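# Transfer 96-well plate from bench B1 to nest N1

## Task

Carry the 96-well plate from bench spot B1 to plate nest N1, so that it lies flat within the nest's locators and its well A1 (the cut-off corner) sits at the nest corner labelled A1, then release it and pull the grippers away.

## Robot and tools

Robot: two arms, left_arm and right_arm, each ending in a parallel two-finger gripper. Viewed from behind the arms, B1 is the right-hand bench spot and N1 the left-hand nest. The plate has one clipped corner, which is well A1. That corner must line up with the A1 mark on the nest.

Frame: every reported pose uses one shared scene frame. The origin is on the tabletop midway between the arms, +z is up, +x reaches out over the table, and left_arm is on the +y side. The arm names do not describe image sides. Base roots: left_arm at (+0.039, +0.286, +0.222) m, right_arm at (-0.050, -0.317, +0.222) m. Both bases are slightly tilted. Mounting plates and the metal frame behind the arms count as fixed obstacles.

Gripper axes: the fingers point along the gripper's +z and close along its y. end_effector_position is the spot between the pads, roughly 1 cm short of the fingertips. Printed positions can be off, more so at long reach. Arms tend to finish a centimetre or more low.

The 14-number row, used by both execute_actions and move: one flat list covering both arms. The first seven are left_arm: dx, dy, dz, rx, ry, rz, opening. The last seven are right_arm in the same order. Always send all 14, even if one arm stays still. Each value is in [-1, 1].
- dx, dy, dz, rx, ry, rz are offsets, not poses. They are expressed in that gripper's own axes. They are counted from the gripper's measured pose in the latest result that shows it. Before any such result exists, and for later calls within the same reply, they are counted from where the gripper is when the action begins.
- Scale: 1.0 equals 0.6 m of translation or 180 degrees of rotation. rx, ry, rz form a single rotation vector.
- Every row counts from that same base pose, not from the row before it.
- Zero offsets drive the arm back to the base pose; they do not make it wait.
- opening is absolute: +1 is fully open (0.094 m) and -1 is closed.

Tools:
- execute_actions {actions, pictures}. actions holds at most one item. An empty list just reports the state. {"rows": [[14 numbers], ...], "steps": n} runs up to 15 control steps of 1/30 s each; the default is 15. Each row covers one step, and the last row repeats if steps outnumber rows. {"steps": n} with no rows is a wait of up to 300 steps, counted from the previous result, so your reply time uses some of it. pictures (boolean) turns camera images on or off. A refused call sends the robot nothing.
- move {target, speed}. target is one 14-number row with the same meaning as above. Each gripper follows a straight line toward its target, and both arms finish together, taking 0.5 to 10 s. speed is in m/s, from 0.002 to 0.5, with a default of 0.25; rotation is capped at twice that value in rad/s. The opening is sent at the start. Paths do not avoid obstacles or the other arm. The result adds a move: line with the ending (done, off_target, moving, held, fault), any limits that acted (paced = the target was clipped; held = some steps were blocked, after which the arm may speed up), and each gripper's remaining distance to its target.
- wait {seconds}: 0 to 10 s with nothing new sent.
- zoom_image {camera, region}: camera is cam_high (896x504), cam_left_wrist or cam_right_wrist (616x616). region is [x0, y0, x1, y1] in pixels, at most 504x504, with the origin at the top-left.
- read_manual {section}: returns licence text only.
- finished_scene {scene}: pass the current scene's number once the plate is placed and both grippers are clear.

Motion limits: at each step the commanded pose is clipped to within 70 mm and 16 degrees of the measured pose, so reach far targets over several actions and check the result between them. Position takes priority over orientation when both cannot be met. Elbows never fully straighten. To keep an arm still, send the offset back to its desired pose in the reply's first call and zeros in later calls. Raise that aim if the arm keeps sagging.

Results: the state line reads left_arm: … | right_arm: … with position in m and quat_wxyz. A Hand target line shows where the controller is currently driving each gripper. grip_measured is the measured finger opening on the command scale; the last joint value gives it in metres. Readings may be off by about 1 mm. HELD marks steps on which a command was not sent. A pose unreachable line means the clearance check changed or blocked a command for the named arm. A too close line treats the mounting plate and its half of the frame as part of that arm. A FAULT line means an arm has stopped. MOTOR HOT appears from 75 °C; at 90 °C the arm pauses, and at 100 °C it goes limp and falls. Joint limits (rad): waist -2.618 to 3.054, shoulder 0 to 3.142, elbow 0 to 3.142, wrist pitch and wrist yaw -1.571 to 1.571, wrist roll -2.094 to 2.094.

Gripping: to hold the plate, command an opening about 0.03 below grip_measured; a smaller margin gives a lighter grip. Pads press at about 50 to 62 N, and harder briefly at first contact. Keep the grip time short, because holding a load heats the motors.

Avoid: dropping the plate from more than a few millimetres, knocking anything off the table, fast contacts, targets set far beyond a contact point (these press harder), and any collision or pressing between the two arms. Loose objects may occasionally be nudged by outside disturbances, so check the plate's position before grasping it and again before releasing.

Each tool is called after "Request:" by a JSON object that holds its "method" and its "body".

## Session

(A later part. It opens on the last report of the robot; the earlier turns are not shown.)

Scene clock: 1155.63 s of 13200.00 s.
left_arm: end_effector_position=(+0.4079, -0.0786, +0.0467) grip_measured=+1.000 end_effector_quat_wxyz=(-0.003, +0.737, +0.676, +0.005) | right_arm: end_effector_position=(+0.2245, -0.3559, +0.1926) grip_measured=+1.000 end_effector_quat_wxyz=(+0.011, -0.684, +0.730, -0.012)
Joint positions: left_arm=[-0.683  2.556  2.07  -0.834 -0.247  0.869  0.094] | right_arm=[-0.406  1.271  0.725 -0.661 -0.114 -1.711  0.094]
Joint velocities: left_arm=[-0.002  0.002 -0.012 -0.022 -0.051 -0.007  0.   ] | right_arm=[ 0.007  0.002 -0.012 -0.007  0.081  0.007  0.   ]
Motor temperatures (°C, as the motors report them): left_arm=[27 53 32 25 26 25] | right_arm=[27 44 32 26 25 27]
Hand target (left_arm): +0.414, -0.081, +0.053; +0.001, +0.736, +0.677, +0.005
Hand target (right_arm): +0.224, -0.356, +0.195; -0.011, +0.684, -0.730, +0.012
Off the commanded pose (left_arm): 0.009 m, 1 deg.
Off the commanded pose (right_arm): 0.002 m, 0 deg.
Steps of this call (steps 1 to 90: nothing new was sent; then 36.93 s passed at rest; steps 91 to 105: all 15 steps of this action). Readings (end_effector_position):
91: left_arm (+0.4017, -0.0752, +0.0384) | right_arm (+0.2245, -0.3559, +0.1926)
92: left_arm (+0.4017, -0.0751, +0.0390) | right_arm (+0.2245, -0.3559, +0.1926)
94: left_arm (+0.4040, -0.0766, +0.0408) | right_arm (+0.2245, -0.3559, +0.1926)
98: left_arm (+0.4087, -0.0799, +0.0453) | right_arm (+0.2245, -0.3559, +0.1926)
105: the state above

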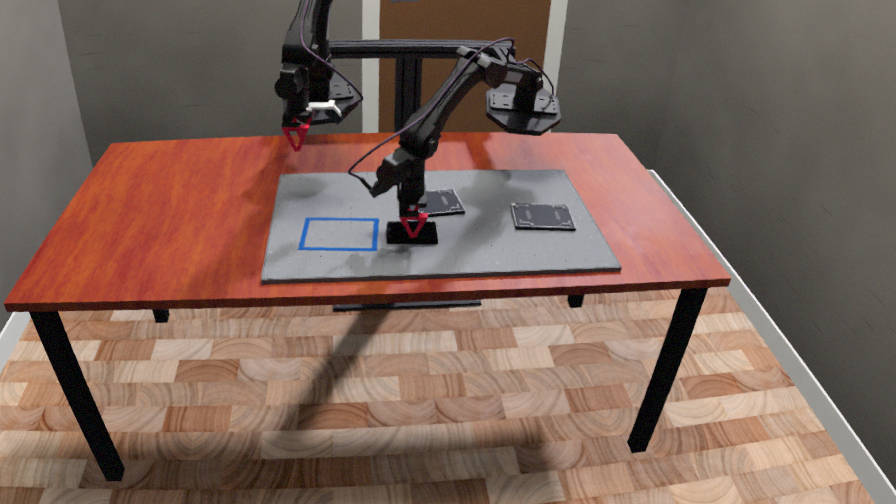

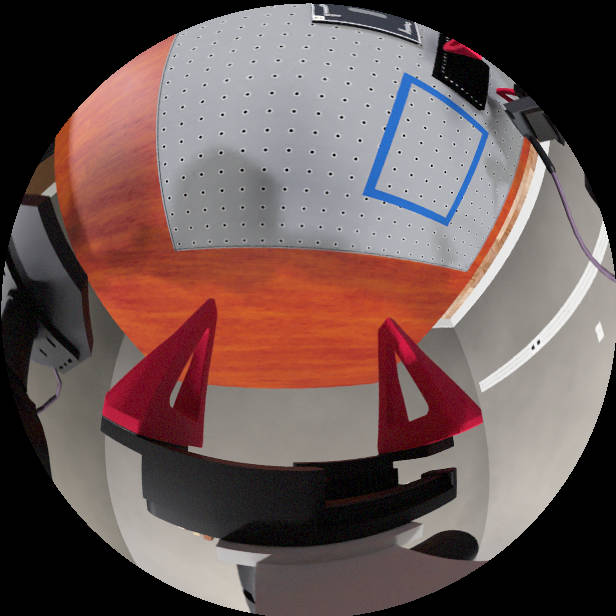

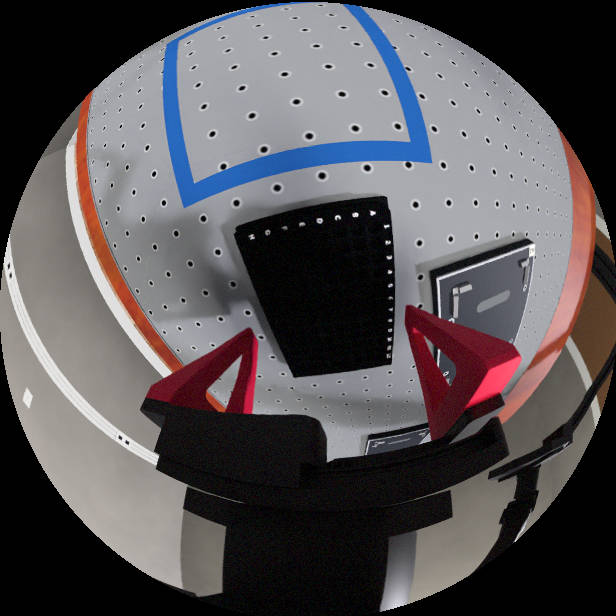

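Request:
{"method": "execute_actions", "body": {"actions": [{"rows": [[-0.0032,0.0105,-0.0105,0,0,0,1, 0,0,-0.004,0,0,0,1],[-0.0032,0.0105,-0.0078,0,0,0,1, 0,0,-0.004,0,0,0,1],[-0.0032,0.0105,-0.0052,0,0,0,1, 0,0,-0.004,0,0,0,1],[-0.0032,0.0105,-0.0025,0,0,0,1, 0,0,-0.004,0,0,0,1],[-0.0032,0.0105,0.0002,0,0,0,1, 0,0,-0.004,0,0,0,1],[-0.0032,0.0105,0.0028,0,0,0,1, 0,0,-0.004,0,0,0,1],[-0.0032,0.0105,0.0055,0,0,0,1, 0,0,-0.004,0,0,0,1],[-0.0032,0.0105,0.0082,0,0,0,1, 0,0,-0.004,0,0,0,1],[-0.0032,0.0105,0.0109,0,0,0,1, 0,0,-0.004,0,0,0,1],[-0.0032,0.0105,0.0135,0,0,0,1, 0,0,-0.004,0,0,0,1],[-0.0032,0.0105,0.0162,0,0,0,1, 0,0,-0.004,0,0,0,1],[-0.0032,0.0105,0.0189,0,0,0,1, 0,0,-0.004,0,0,0,1],[-0.0032,0.0105,0.0215,0,0,0,1, 0,0,-0.004,0,0,0,1]], "steps": 15}], "pictures": false}}

Request:
{"method": "wait", "body": {"seconds": 0.7}}

Scene clock: 1185.80 s of 13200.00 s.
left_arm: end_effector_position=(+0.4015, -0.0711, +0.0254) grip_measured=+1.000 end_effector_quat_wxyz=(-0.025, +0.738, +0.675, +0.005) | right_arm: end_effector_position=(+0.2245, -0.3559, +0.1926) grip_measured=+1.000 end_effector_quat_wxyz=(+0.011, -0.684, +0.730, -0.012)
Joint positions: left_arm=[-0.672  2.614  2.099 -0.848 -0.247  0.872  0.094] | right_arm=[-0.406  1.271  0.725 -0.661 -0.114 -1.711  0.094]
Joint velocities: left_arm=[ 0.017  0.095 -0.012 -0.007 -0.022 -0.022  0.   ] | right_arm=[ 0.012  0.002  0.012 -0.007  0.022 -0.081  0.   ]
Motor temperatures (°C, as the motors report them): left_arm=[27 51 34 25 26 25] | right_arm=[27 43 32 26 25 27]
Hand target (left_arm): +0.414, -0.081, +0.034; -0.003, +0.737, +0.676, +0.005
Hand target (right_arm): +0.224, -0.356, +0.195; -0.011, +0.684, -0.730, +0.012
Off the commanded pose (left_arm): 0.018 m, 3 deg.
Off the commanded pose (right_arm): 0.002 m, 0 deg.
Steps of this call (steps 1 to 90: nothing new was sent; then 26.67 s passed at rest; steps 91 to 105: all 15 steps of this action). Readings (end_effector_position):
91: left_arm (+0.4069, -0.0776, +0.0467) | right_arm (+0.2245, -0.3559, +0.1926)
92: left_arm (+0.4072, -0.0780, +0.0464) | right_arm (+0.2245, -0.3559, +0.1926)
94: left_arm (+0.4077, -0.0789, +0.0450) | right_arm (+0.2245, -0.3559, +0.1926)
98: left_arm (+0.4061, -0.0778, +0.0392) | right_arm (+0.2245, -0.3559, +0.1926)
105: the state above

Scene clock: 1186.50 s of 13200.00 s.
left_arm: end_effector_position=(+0.4025, -0.0710, +0.0254) grip_measured=+1.000 end_effector_quat_wxyz=(-0.024, +0.738, +0.675, +0.005) | right_arm: end_effector_position=(+0.2245, -0.3559, +0.1926) grip_measured=+1.000 end_effector_quat_wxyz=(+0.011, -0.684, +0.730, -0.012)
Joint positions: left_arm=[-0.671  2.615  2.102 -0.847 -0.247  0.873  0.094] | right_arm=[-0.406  1.271  0.725 -0.661 -0.114 -1.711  0.094]
Joint velocities: left_arm=[-0.002  0.017  0.002  0.007  0.007  0.051  0.   ] | right_arm=[-0.012 -0.007 -0.002 -0.022 -0.051 -0.037  0.   ]
Motor temperatures (°C, as the motors report them): left_arm=[27 51 34 25 26 25] | right_arm=[27 43 32 26 25 27]
Hand target (left_arm): +0.414, -0.080, +0.034; -0.003, +0.737, +0.676, +0.005
Hand target (right_arm): +0.224, -0.356, +0.195; -0.011, +0.684, -0.730, +0.012
Off the commanded pose (left_arm): 0.017 m, 2 deg.
Off the commanded pose (right_arm): 0.002 m, 0 deg.
Steps of this call (steps 1 to 21: nothing new was sent). Readings (end_effector_position):
1: left_arm (+0.4015, -0.0708, +0.0250) | right_arm (+0.2245, -0.3559, +0.1926)
2: left_arm (+0.4020, -0.0712, +0.0254) | right_arm (+0.2245, -0.3559, +0.1926)
4: left_arm (+0.4025, -0.0710, +0.0254) | right_arm (+0.2245, -0.3559, +0.1926)
8: left_arm (+0.4025, -0.0710, +0.0254) | right_arm (+0.2245, -0.3559, +0.1926)
21: the state above

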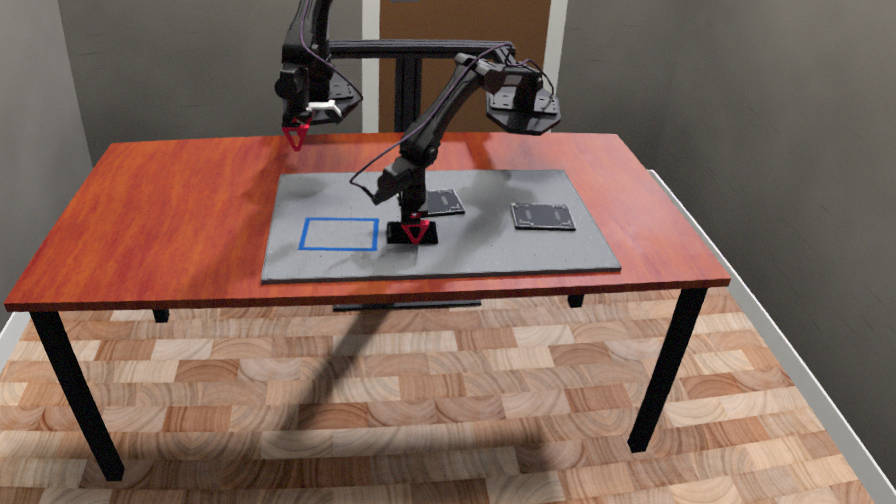

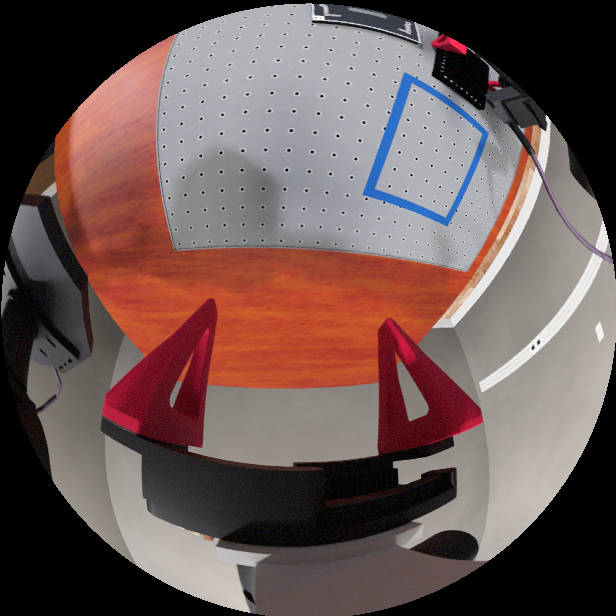

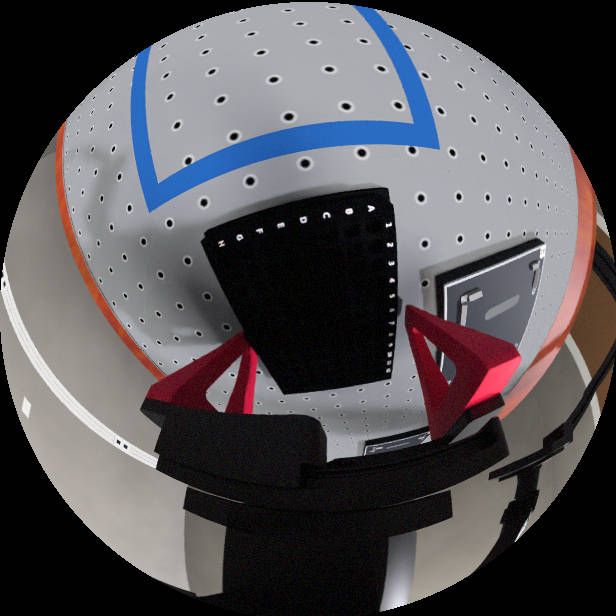

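Request:
{"method": "execute_actions", "body": {"actions": [{"rows": [[-0.0093,0.011,0.0,-0.008,-0.011,0,1, 0,0,-0.004,0,0,0,1],[-0.0093,0.011,0.002,-0.010,-0.014,0,1, 0,0,-0.004,0,0,0,1],[-0.0093,0.011,0.0043,-0.012,-0.0165,0,1, 0,0,-0.004,0,0,0,1]], "steps": 15}]}}

Scene clock: 1209.73 s of 13200.00 s.
left_arm: end_effector_position=(+0.4057, -0.0746, +0.0227) grip_measured=+1.000 end_effector_quat_wxyz=(-0.006, +0.738, +0.675, +0.006) | right_arm: end_effector_position=(+0.2245, -0.3559, +0.1926) grip_measured=+1.000 end_effector_quat_wxyz=(+0.011, -0.684, +0.730, -0.012)
Joint positions: left_arm=[-0.67   2.601  2.059 -0.78  -0.247  0.883  0.094] | right_arm=[-0.406  1.271  0.725 -0.661 -0.114 -1.711  0.094]
Joint velocities: left_arm=[ 0.012 -0.002 -0.007 -0.037 -0.007 -0.007  0.   ] | right_arm=[-0.007 -0.022 -0.012 -0.022  0.022  0.007  0.   ]
Motor temperatures (°C, as the motors report them): left_arm=[27 52 34 25 26 25] | right_arm=[27 43 32 26 25 27]
Hand target (left_arm): +0.409, -0.077, +0.022; +0.006, +0.738, +0.675, -0.001
Hand target (right_arm): +0.224, -0.356, +0.195; -0.011, +0.684, -0.730, +0.012
Off the commanded pose (left_arm): 0.004 m, 2 deg.
Off the commanded pose (right_arm): 0.002 m, 0 deg.
Steps of this call (steps 1 to 90: nothing new was sent; then 19.73 s passed at rest; steps 91 to 105: all 15 steps of this action). Readings (end_effector_position):
91: left_arm (+0.4031, -0.0716, +0.0253) | right_arm (+0.2245, -0.3559, +0.1926)
92: left_arm (+0.4036, -0.0723, +0.0242) | right_arm (+0.2245, -0.3559, +0.1926)
94: left_arm (+0.4041, -0.0728, +0.0233) | right_arm (+0.2245, -0.3559, +0.1926)
98: left_arm (+0.4043, -0.0732, +0.0230) | right_arm (+0.2245, -0.3559, +0.1926)
105: the state above

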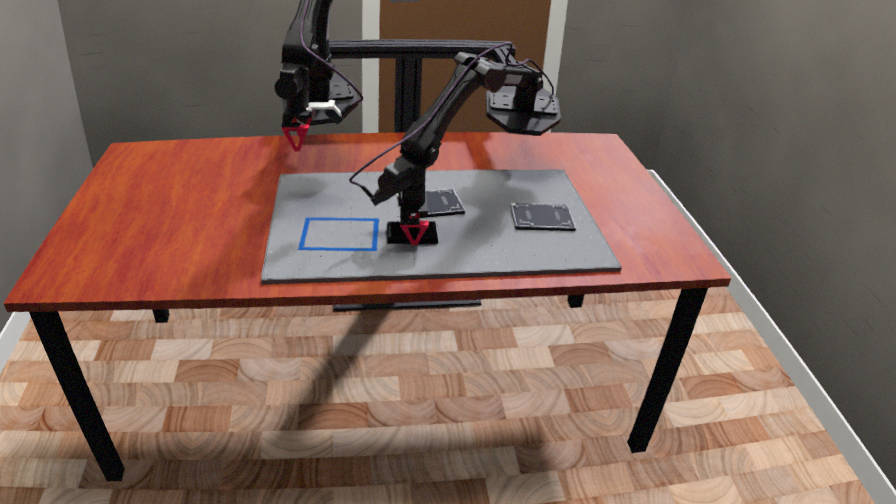

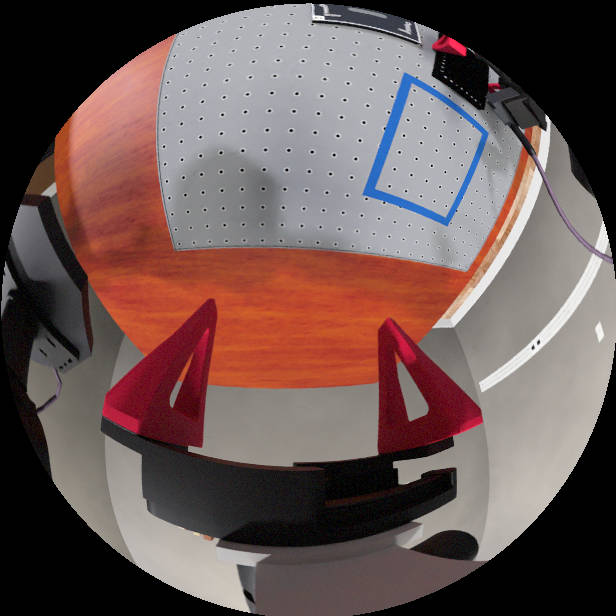

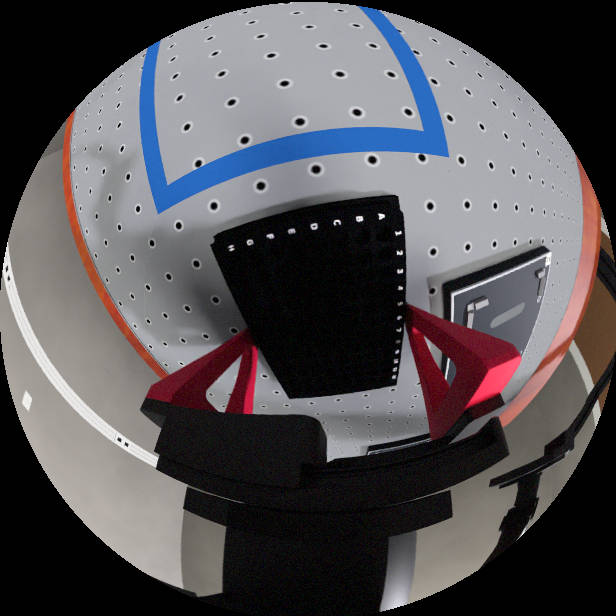

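Request:
{"method": "execute_actions", "body": {"actions": [{"rows": [[0,0,-0.002,0,0,0,0.9, 0,0,-0.004,0,0,0,1],[0,0,-0.002,0,0,0,0.84, 0,0,-0.004,0,0,0,1],[0,0,-0.002,0,0,0,0.8, 0,0,-0.004,0,0,0,1],[0,0,-0.002,0,0,0,0.78, 0,0,-0.004,0,0,0,1],[0,0,-0.002,0,0,0,0.76, 0,0,-0.004,0,0,0,1],[0,0,-0.002,0,0,0,0.74, 0,0,-0.004,0,0,0,1],[0,0,-0.002,0,0,0,0.72, 0,0,-0.004,0,0,0,1]], "steps": 15}]}}

Scene clock: 1223.03 s of 13200.00 s.
left_arm: end_effector_position=(+0.4065, -0.0752, +0.0226) grip_measured=+0.782 end_effector_quat_wxyz=(-0.004, +0.738, +0.675, +0.007) | right_arm: end_effector_position=(+0.2245, -0.3559, +0.1926) grip_measured=+1.000 end_effector_quat_wxyz=(+0.011, -0.684, +0.730, -0.012)
Joint positions: left_arm=[-0.67   2.601  2.058 -0.775 -0.248  0.883  0.084] | right_arm=[-0.406  1.271  0.725 -0.661 -0.114 -1.711  0.094]
Joint velocities: left_arm=[-0.007  0.002  0.002 -0.051 -0.022 -0.11  -0.001] | right_arm=[-0.007  0.002 -0.007 -0.037 -0.022 -0.022  0.   ]
Motor temperatures (°C, as the motors report them): left_arm=[27 52 33 25 26 25] | right_arm=[27 42 32 26 25 27]
Hand target (left_arm): +0.406, -0.075, +0.024; -0.005, +0.738, +0.675, +0.006
Hand target (right_arm): +0.224, -0.356, +0.195; -0.011, +0.684, -0.730, +0.012
Off the commanded pose (left_arm): 0.002 m, 0 deg.
Off the commanded pose (right_arm): 0.002 m, 0 deg.
Steps of this call (steps 1 to 90: nothing new was sent; then 9.80 s passed at rest; steps 91 to 105: all 15 steps of this action). Readings (end_effector_position):
91: left_arm (+0.4065, -0.0752, +0.0226) | right_arm (+0.2245, -0.3559, +0.1926)
92: left_arm (+0.4065, -0.0752, +0.0226) | right_arm (+0.2245, -0.3559, +0.1926)
94: left_arm (+0.4065, -0.0752, +0.0226) | right_arm (+0.2245, -0.3559, +0.1926)
98: left_arm (+0.4065, -0.0752, +0.0226) | right_arm (+0.2245, -0.3559, +0.1926)
105: the state above

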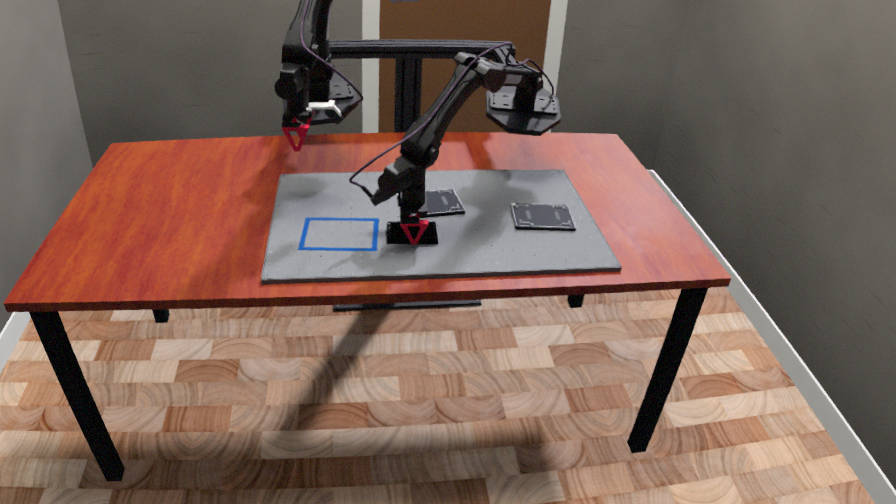

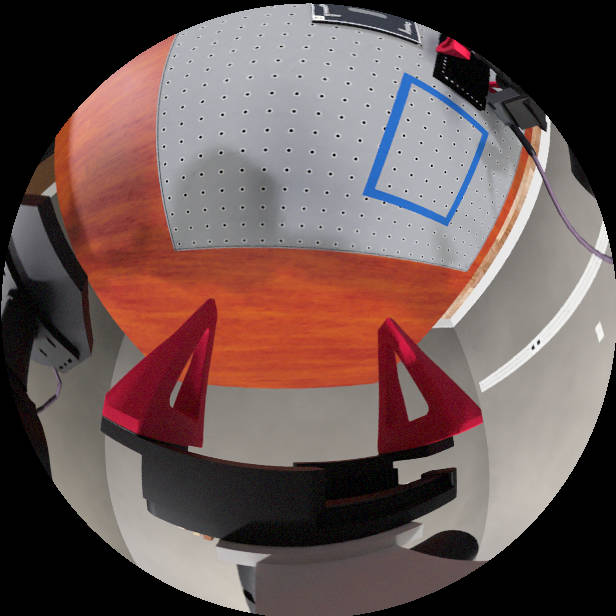

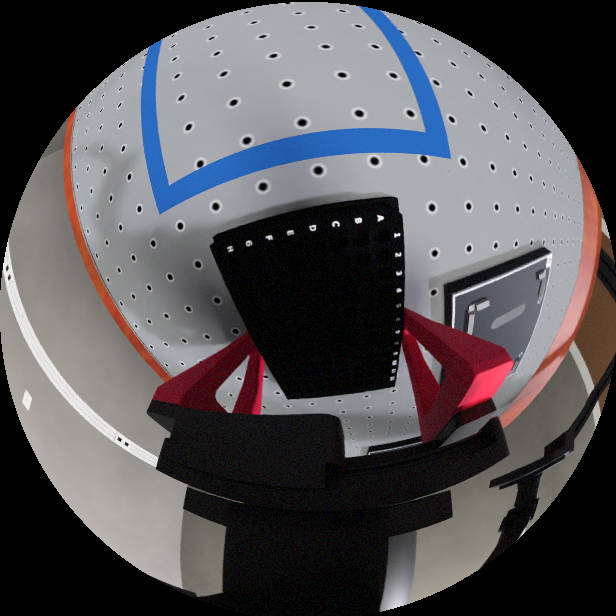

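Request:
{"method": "execute_actions", "body": {"actions": [{"rows": [[0,0,-0.002,0,0,0,0.73, 0,0,-0.004,0,0,0,1]], "steps": 10}], "pictures": false}}

Scene clock: 1229.20 s of 13200.00 s.
left_arm: end_effector_position=(+0.4065, -0.0752, +0.0226) grip_measured=+0.782 end_effector_quat_wxyz=(-0.004, +0.738, +0.675, +0.007) | right_arm: end_effector_position=(+0.2245, -0.3559, +0.1926) grip_measured=+1.000 end_effector_quat_wxyz=(+0.011, -0.684, +0.730, -0.012)
Joint positions: left_arm=[-0.67   2.601  2.058 -0.775 -0.248  0.883  0.084] | right_arm=[-0.406  1.271  0.725 -0.661 -0.114 -1.711  0.094]
Joint velocities: left_arm=[-0.002 -0.022  0.002 -0.037 -0.022 -0.022  0.   ] | right_arm=[-0.012 -0.017  0.012 -0.051 -0.007 -0.022  0.   ]
Motor temperatures (°C, as the motors report them): left_arm=[27 52 33 25 26 25] | right_arm=[27 42 32 26 25 27]
Hand target (left_arm): +0.406, -0.075, +0.024; -0.004, +0.738, +0.675, +0.007
Hand target (right_arm): +0.224, -0.356, +0.195; -0.011, +0.684, -0.730, +0.012
Off the commanded pose (left_arm): 0.001 m, 0 deg.
Off the commanded pose (right_arm): 0.002 m, 0 deg.
Steps of this call (steps 1 to 90: nothing new was sent; then 2.83 s passed at rest; steps 91 to 100: all 10 steps of this action). Readings (end_effector_position):
91: left_arm (+0.4065, -0.0752, +0.0226) | right_arm (+0.2245, -0.3559, +0.1926)
92: left_arm (+0.4065, -0.0752, +0.0226) | right_arm (+0.2245, -0.3559, +0.1926)
94: left_arm (+0.4065, -0.0752, +0.0226) | right_arm (+0.2245, -0.3559, +0.1926)
98: left_arm (+0.4065, -0.0752, +0.0226) | right_arm (+0.2245, -0.3559, +0.1926)
100: the state above

Request:
{"method": "move", "body": {"target": [0, 0, -0.085, 0, 0, 0, 0.74, 0, 0, -0.004, 0, 0, 0, 1], "speed": 0.12}}

Scene clock: 1292.57 s of 13200.00 s.
left_arm: end_effector_position=(+0.4106, -0.0721, +0.0627) grip_measured=+0.782 end_effector_quat_wxyz=(-0.005, +0.735, +0.678, +0.007) | right_arm: end_effector_position=(+0.2245, -0.3559, +0.1926) grip_measured=+1.000 end_effector_quat_wxyz=(+0.011, -0.684, +0.730, -0.012)
Joint positions: left_arm=[-0.679  2.507  2.042 -0.858 -0.251  0.865  0.084] | right_arm=[-0.406  1.271  0.725 -0.661 -0.114 -1.711  0.094]
Joint velocities: left_arm=[-0.002  0.007  0.002 -0.066  0.037  0.007  0.001] | right_arm=[-0.017 -0.002 -0.017 -0.066  0.037 -0.051  0.   ]
Motor temperatures (°C, as the motors report them): left_arm=[27 54 32 25 26 25] | right_arm=[27 41 33 26 25 27]
Hand target (left_arm): +0.406, -0.076, +0.073; -0.004, +0.738, +0.675, +0.007
Hand target (right_arm): +0.224, -0.356, +0.195; -0.011, +0.684, -0.730, +0.012
Off the commanded pose (left_arm): 0.012 m, 0 deg.
Off the commanded pose (right_arm): 0.002 m, 0 deg.
After step 90, 59.37 s passed at rest.
move: off_target (left_arm)

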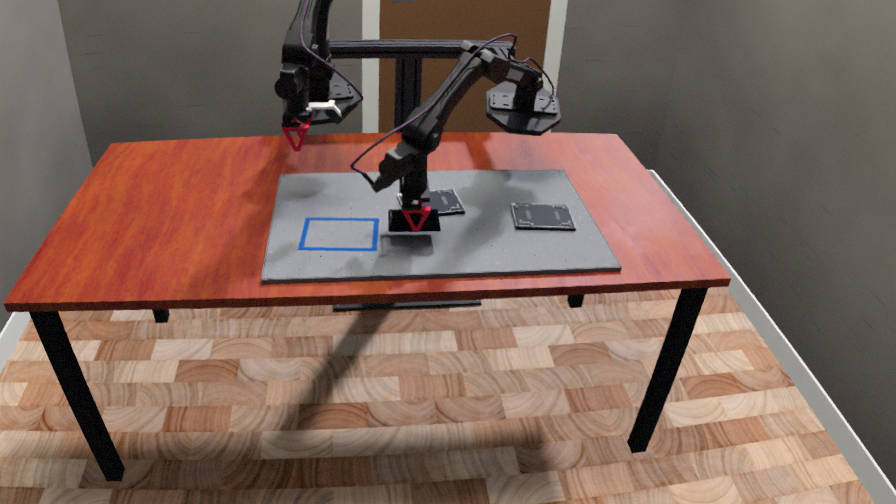

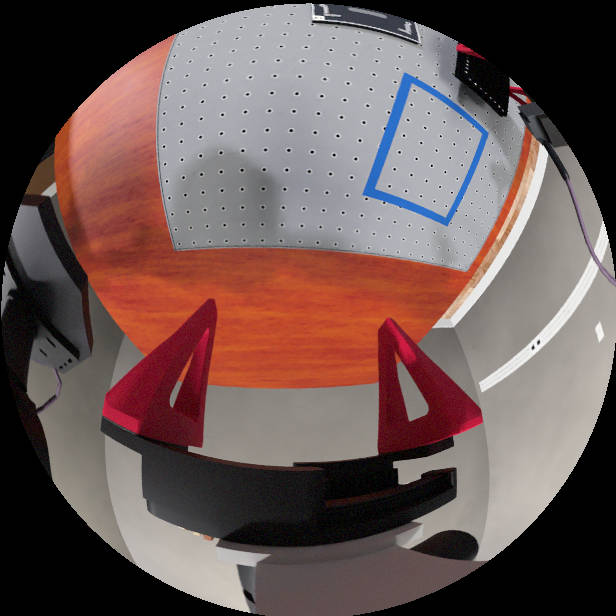

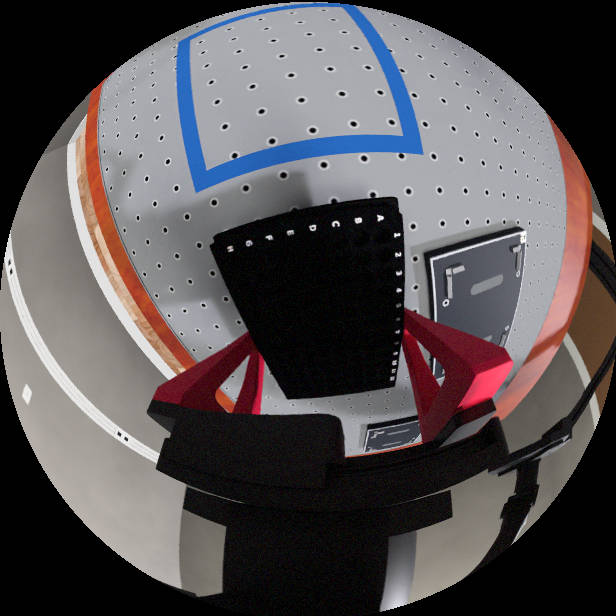

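Request:
{"method": "move", "body": {"target": [0.5807, -0.1481, -0.0275, 0, 0, 0.008, 0.74, 0, 0, -0.004, 0, 0, 0, 1], "speed": 0.2}}

Scene clock: 1308.37 s of 13200.00 s.
left_arm: end_effector_position=(+0.3460, +0.2836, +0.0809) grip_measured=+0.782 end_effector_quat_wxyz=(-0.018, +0.741, +0.672, +0.004) | right_arm: end_effector_position=(+0.2245, -0.3559, +0.1926) grip_measured=+1.000 end_effector_quat_wxyz=(+0.011, -0.684, +0.730, -0.012)
Joint positions: left_arm=[ 0.108  1.766  0.781 -0.258 -0.02   1.64   0.084] | right_arm=[-0.406  1.271  0.725 -0.661 -0.114 -1.711  0.094]
Joint velocities: left_arm=[-0.027 -0.002 -0.002  0.051  0.051 -0.022 -0.001] | right_arm=[ 0.002 -0.002  0.002  0.022  0.022  0.022  0.   ]
Motor temperatures (°C, as the motors report them): left_arm=[28 55 32 25 26 25] | right_arm=[27 41 33 26 25 27]
Hand target (left_arm): +0.348, +0.281, +0.085; -0.004, +0.743, +0.670, +0.005
Hand target (right_arm): +0.224, -0.356, +0.195; -0.011, +0.684, -0.730, +0.012
Off the commanded pose (left_arm): 0.006 m, 2 deg.
Off the commanded pose (right_arm): 0.002 m, 0 deg.
After step 90, 10.37 s passed at rest.
move: done

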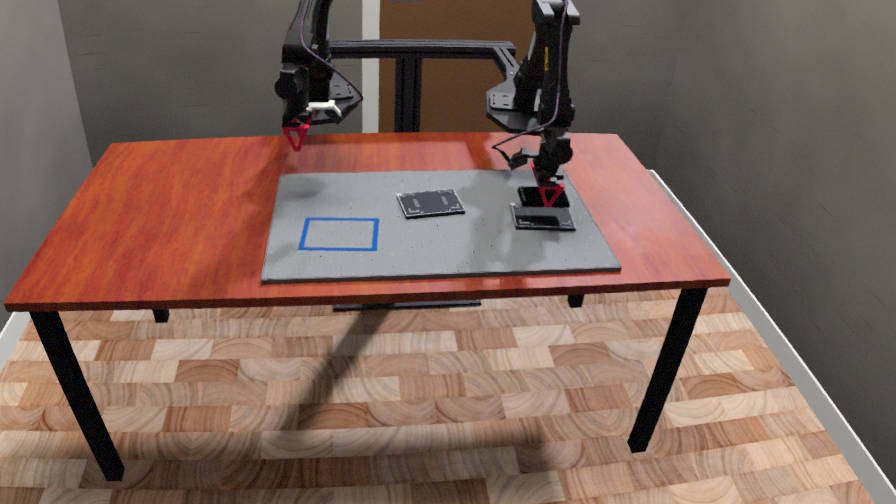

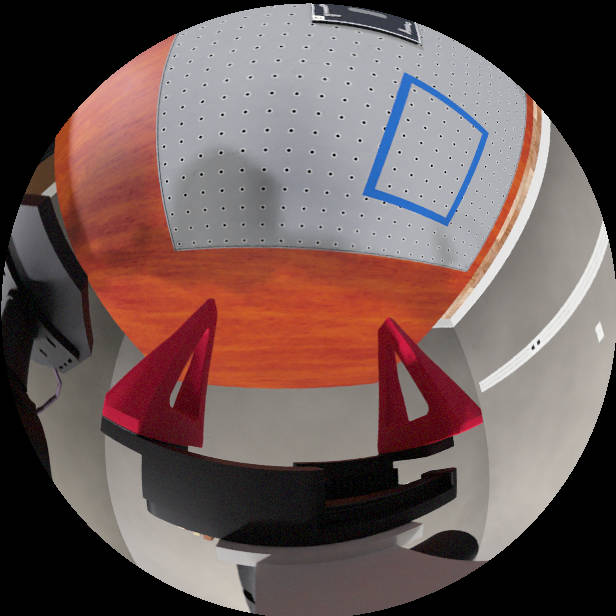

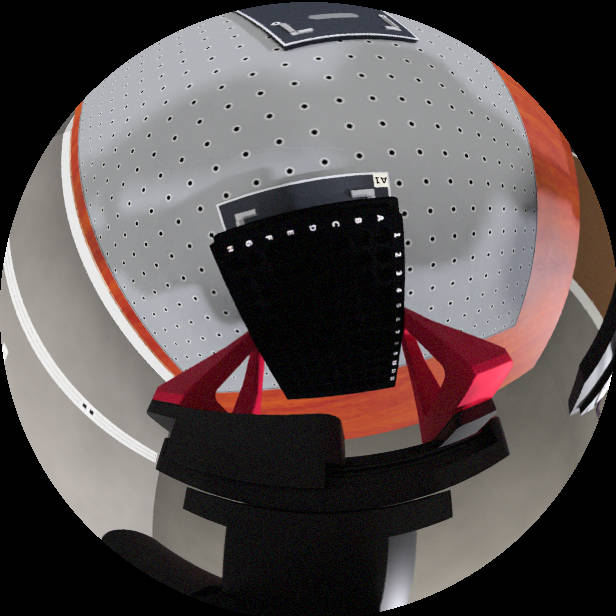

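Request:
{"method": "execute_actions", "body": {"actions": []}}

Scene clock: 1337.30 s of 13200.00 s.
left_arm: end_effector_position=(+0.3462, +0.2834, +0.0809) grip_measured=+0.782 end_effector_quat_wxyz=(-0.017, +0.741, +0.671, +0.003) | right_arm: end_effector_position=(+0.2245, -0.3559, +0.1926) grip_measured=+1.000 end_effector_quat_wxyz=(+0.011, -0.684, +0.730, -0.012)
Joint positions: left_arm=[ 0.108  1.766  0.781 -0.257 -0.019  1.642  0.084] | right_arm=[-0.406  1.271  0.725 -0.661 -0.114 -1.711  0.094]
Joint velocities: left_arm=[ 0.002 -0.007 -0.002  0.022 -0.007 -0.022  0.   ] | right_arm=[0.002 0.002 0.002 0.007 0.022 0.037 0.   ]
Motor temperatures (°C, as the motors report them): left_arm=[27 50 31 25 26 25] | right_arm=[27 41 33 26 25 27]
Hand target (left_arm): +0.348, +0.281, +0.085; -0.004, +0.743, +0.670, +0.005
Hand target (right_arm): +0.224, -0.356, +0.195; -0.011, +0.684, -0.730, +0.012
Off the commanded pose (left_arm): 0.006 m, 1 deg.
Off the commanded pose (right_arm): 0.002 m, 0 deg.
Steps of this call (steps 1 to 90: nothing new was sent; then 25.93 s passed at rest). Readings (end_effector_position):
1: left_arm (+0.3461, +0.2836, +0.0809) | right_arm (+0.2245, -0.3559, +0.1926)
2: left_arm (+0.3461, +0.2835, +0.0809) | right_arm (+0.2245, -0.3559, +0.1926)
4: left_arm (+0.3461, +0.2834, +0.0809) | right_arm (+0.2245, -0.3559, +0.1926)
8: left_arm (+0.3461, +0.2834, +0.0809) | right_arm (+0.2245, -0.3559, +0.1926)
90: the state above

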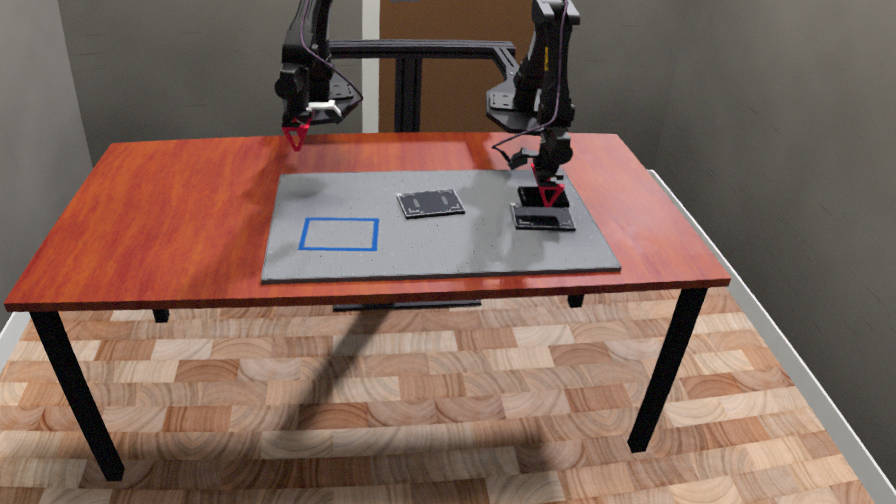

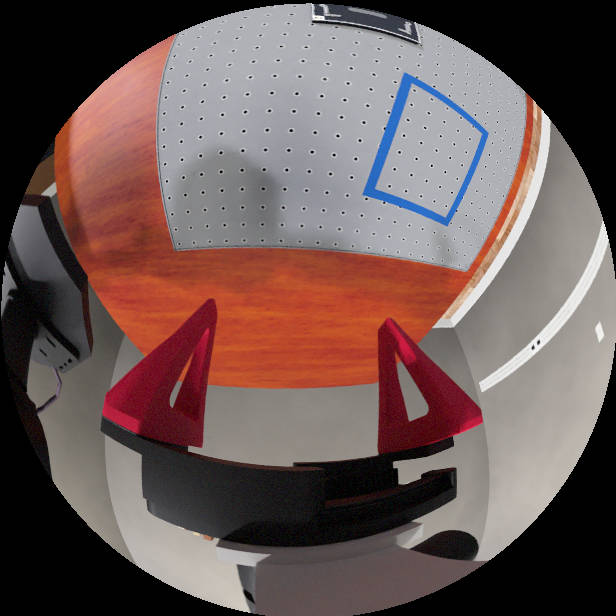

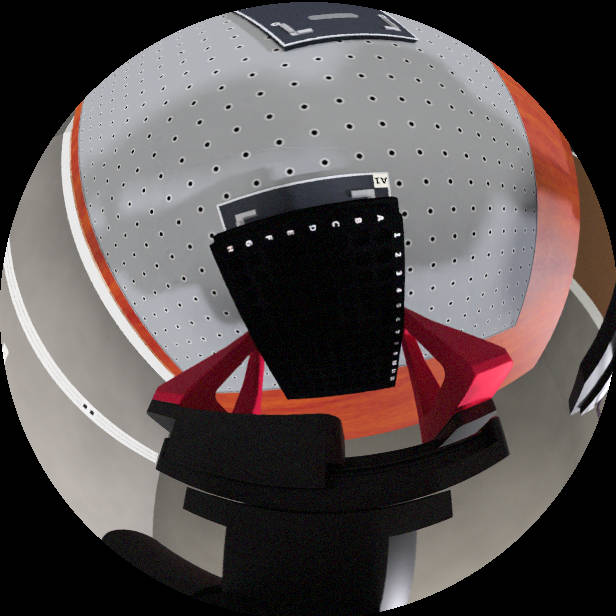

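Request:
{"method": "zoom_image", "body": {"camera": "cam_high", "region": [490, 150, 610, 250]}}

Request:
{"method": "zoom_image", "body": {"camera": "cam_right_wrist", "region": [190, 150, 430, 300]}}

Region (490, 150, 610, 250) of cam_high's 896x504 image, scaled by 4.200, with more detail than that image has.

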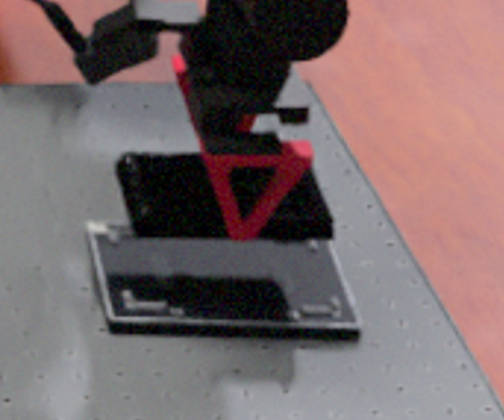

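Region (190, 150, 430, 300) of cam_right_wrist's 616x616 image, scaled by 2.100, with more detail than that image has; it fills the top 315 rows of this view, and the rest is white.

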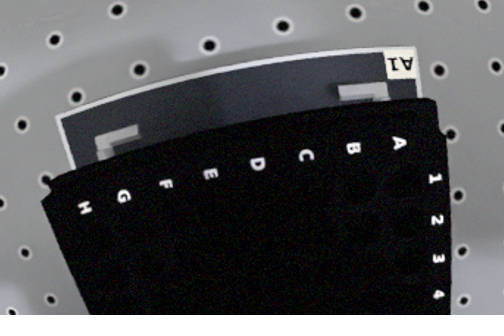

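Request:
{"method": "execute_actions", "body": {"actions": [{"rows": [[-0.008,-0.004,0.012,0,0,0,0.74,0,0,-0.004,0,0,0,1],[-0.009,-0.004,0.02,0,0,0,0.74,0,0,-0.004,0,0,0,1],[-0.011,-0.005,0.03,0,0,0,0.74,0,0,-0.004,0,0,0,1],[-0.012,-0.0055,0.04,0,0,0,0.74,0,0,-0.004,0,0,0,1]], "steps": 15}]}}

Scene clock: 1395.90 s of 13200.00 s.
left_arm: end_effector_position=(+0.3438, +0.2797, +0.0571) grip_measured=+0.782 end_effector_quat_wxyz=(-0.019, +0.741, +0.671, +0.001) | right_arm: end_effector_position=(+0.2245, -0.3559, +0.1926) grip_measured=+1.000 end_effector_quat_wxyz=(+0.011, -0.684, +0.730, -0.012)
Joint positions: left_arm=[ 0.094  1.86   0.781 -0.169 -0.023  1.628  0.084] | right_arm=[-0.406  1.271  0.725 -0.661 -0.114 -1.711  0.094]
Joint velocities: left_arm=[-0.022 -0.017 -0.002  0.095 -0.037 -0.051 -0.001] | right_arm=[-0.007 -0.007 -0.022 -0.022  0.022 -0.051  0.   ]
Motor temperatures (°C, as the motors report them): left_arm=[27 48 30 25 26 25] | right_arm=[27 40 33 26 25 27]
Hand target (left_arm): +0.342, +0.277, +0.057; -0.017, +0.741, +0.671, +0.003
Hand target (right_arm): +0.224, -0.356, +0.195; -0.011, +0.684, -0.730, +0.012
Off the commanded pose (left_arm): 0.003 m, 0 deg.
Off the commanded pose (right_arm): 0.002 m, 0 deg.
Steps of this call (steps 1 to 90: nothing new was sent; then 55.10 s passed at rest; steps 91 to 105: all 15 steps of this action). Readings (end_effector_position):
91: left_arm (+0.3464, +0.2832, +0.0804) | right_arm (+0.2245, -0.3559, +0.1926)
92: left_arm (+0.3469, +0.2829, +0.0789) | right_arm (+0.2245, -0.3559, +0.1926)
94: left_arm (+0.3469, +0.2812, +0.0724) | right_arm (+0.2245, -0.3559, +0.1926)
98: left_arm (+0.3401, +0.2795, +0.0587) | right_arm (+0.2245, -0.3559, +0.1926)
105: the state above

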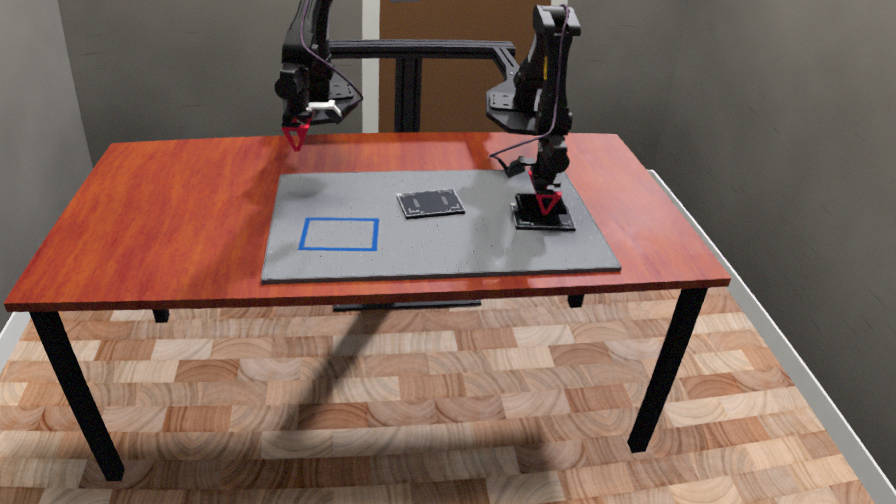

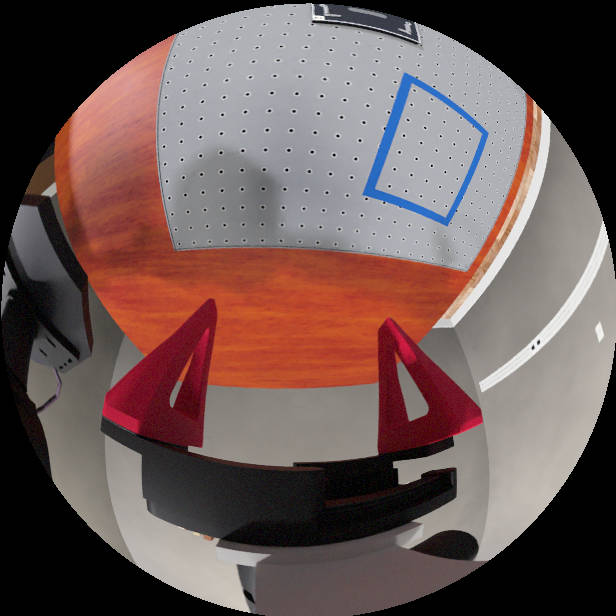

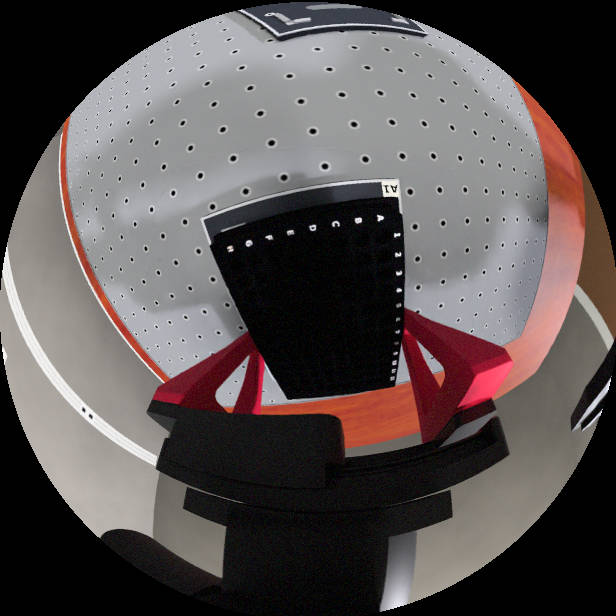

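Request:
{"method": "zoom_image", "body": {"camera": "cam_right_wrist", "region": [190, 160, 430, 280]}}

Request:
{"method": "zoom_image", "body": {"camera": "cam_high", "region": [500, 170, 590, 245]}}

Region (190, 160, 430, 280) of cam_right_wrist's 616x616 image, scaled by 2.100, with more detail than that image has.

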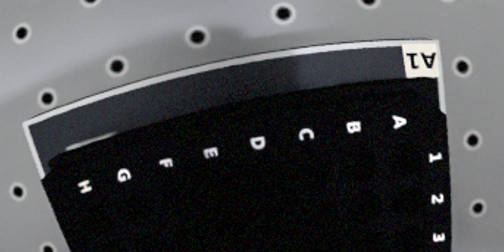

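Region (500, 170, 590, 245) of cam_high's 896x504 image, scaled by 5.600, with more detail than that image has.

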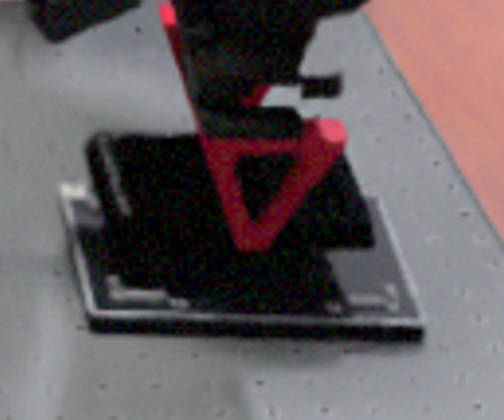

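Request:
{"method": "execute_actions", "body": {"actions": [{"rows": [[0.005,0.005,-0.004,-0.007,-0.003,0.006,0.74,0,0,-0.004,0,0,0,1],[0.009,0.008,-0.005,-0.012,-0.005,0.011,0.74,0,0,-0.004,0,0,0,1],[0.011,0.010,-0.005,-0.0145,-0.0055,0.013,0.74,0,0,-0.004,0,0,0,1]], "steps": 15}]}}

Scene clock: 1516.40 s of 13200.00 s.
left_arm: end_effector_position=(+0.3523, +0.2865, +0.0571) grip_measured=+0.782 end_effector_quat_wxyz=(-0.006, +0.754, +0.657, +0.012) | right_arm: end_effector_position=(+0.2245, -0.3559, +0.1926) grip_measured=+1.000 end_effector_quat_wxyz=(+0.011, -0.684, +0.730, -0.012)
Joint positions: left_arm=[ 0.122  1.86   0.781 -0.135 -0.009  1.691  0.084] | right_arm=[-0.406  1.271  0.725 -0.661 -0.114 -1.711  0.094]
Joint velocities: left_arm=[-0.007  0.012 -0.007 -0.037  0.022  0.007 -0.   ] | right_arm=[-0.002  0.022 -0.012  0.051  0.037 -0.081  0.   ]
Motor temperatures (°C, as the motors report them): left_arm=[27 44 30 25 26 25] | right_arm=[27 38 33 26 25 27]
Hand target (left_arm): +0.350, +0.286, +0.060; +0.003, +0.755, +0.656, +0.010
Hand target (right_arm): +0.224, -0.356, +0.195; -0.011, +0.684, -0.730, +0.012
Off the commanded pose (left_arm): 0.004 m, 1 deg.
Off the commanded pose (right_arm): 0.002 m, 0 deg.
Steps of this call (steps 1 to 90: nothing new was sent; then 117.00 s passed at rest; steps 91 to 105: all 15 steps of this action). Readings (end_effector_position):
91: left_arm (+0.3453, +0.2799, +0.0571) | right_arm (+0.2245, -0.3559, +0.1926)
92: left_arm (+0.3459, +0.2805, +0.0571) | right_arm (+0.2245, -0.3559, +0.1926)
94: left_arm (+0.3480, +0.2836, +0.0571) | right_arm (+0.2245, -0.3559, +0.1926)
98: left_arm (+0.3508, +0.2874, +0.0571) | right_arm (+0.2245, -0.3559, +0.1926)
105: the state above

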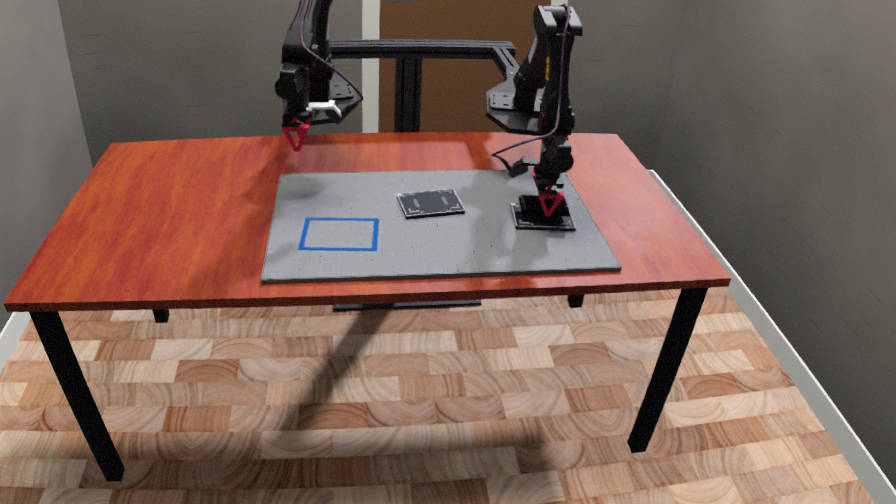

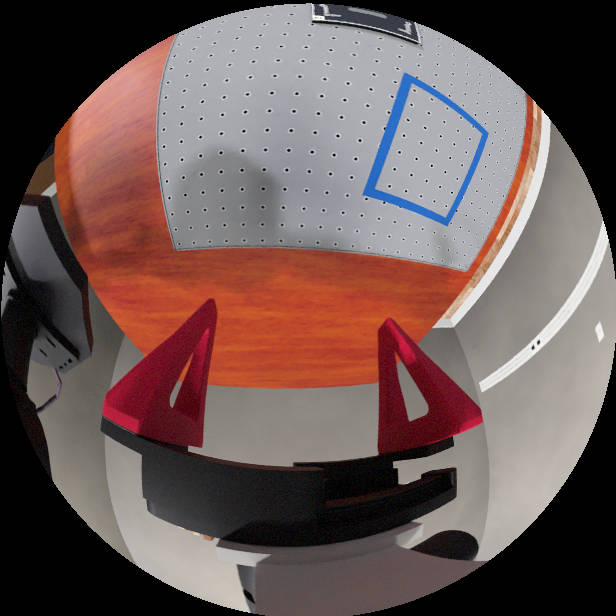

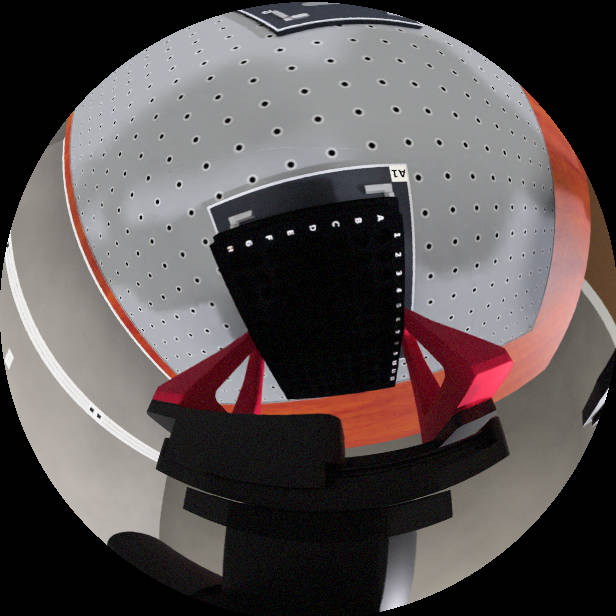

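Request:
{"method": "zoom_image", "body": {"camera": "cam_right_wrist", "region": [195, 150, 435, 270]}}

Region (195, 150, 435, 270) of cam_right_wrist's 616x616 image, scaled by 2.100, with more detail than that image has.

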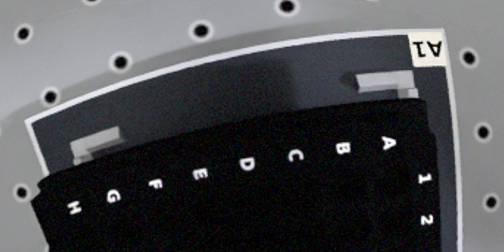

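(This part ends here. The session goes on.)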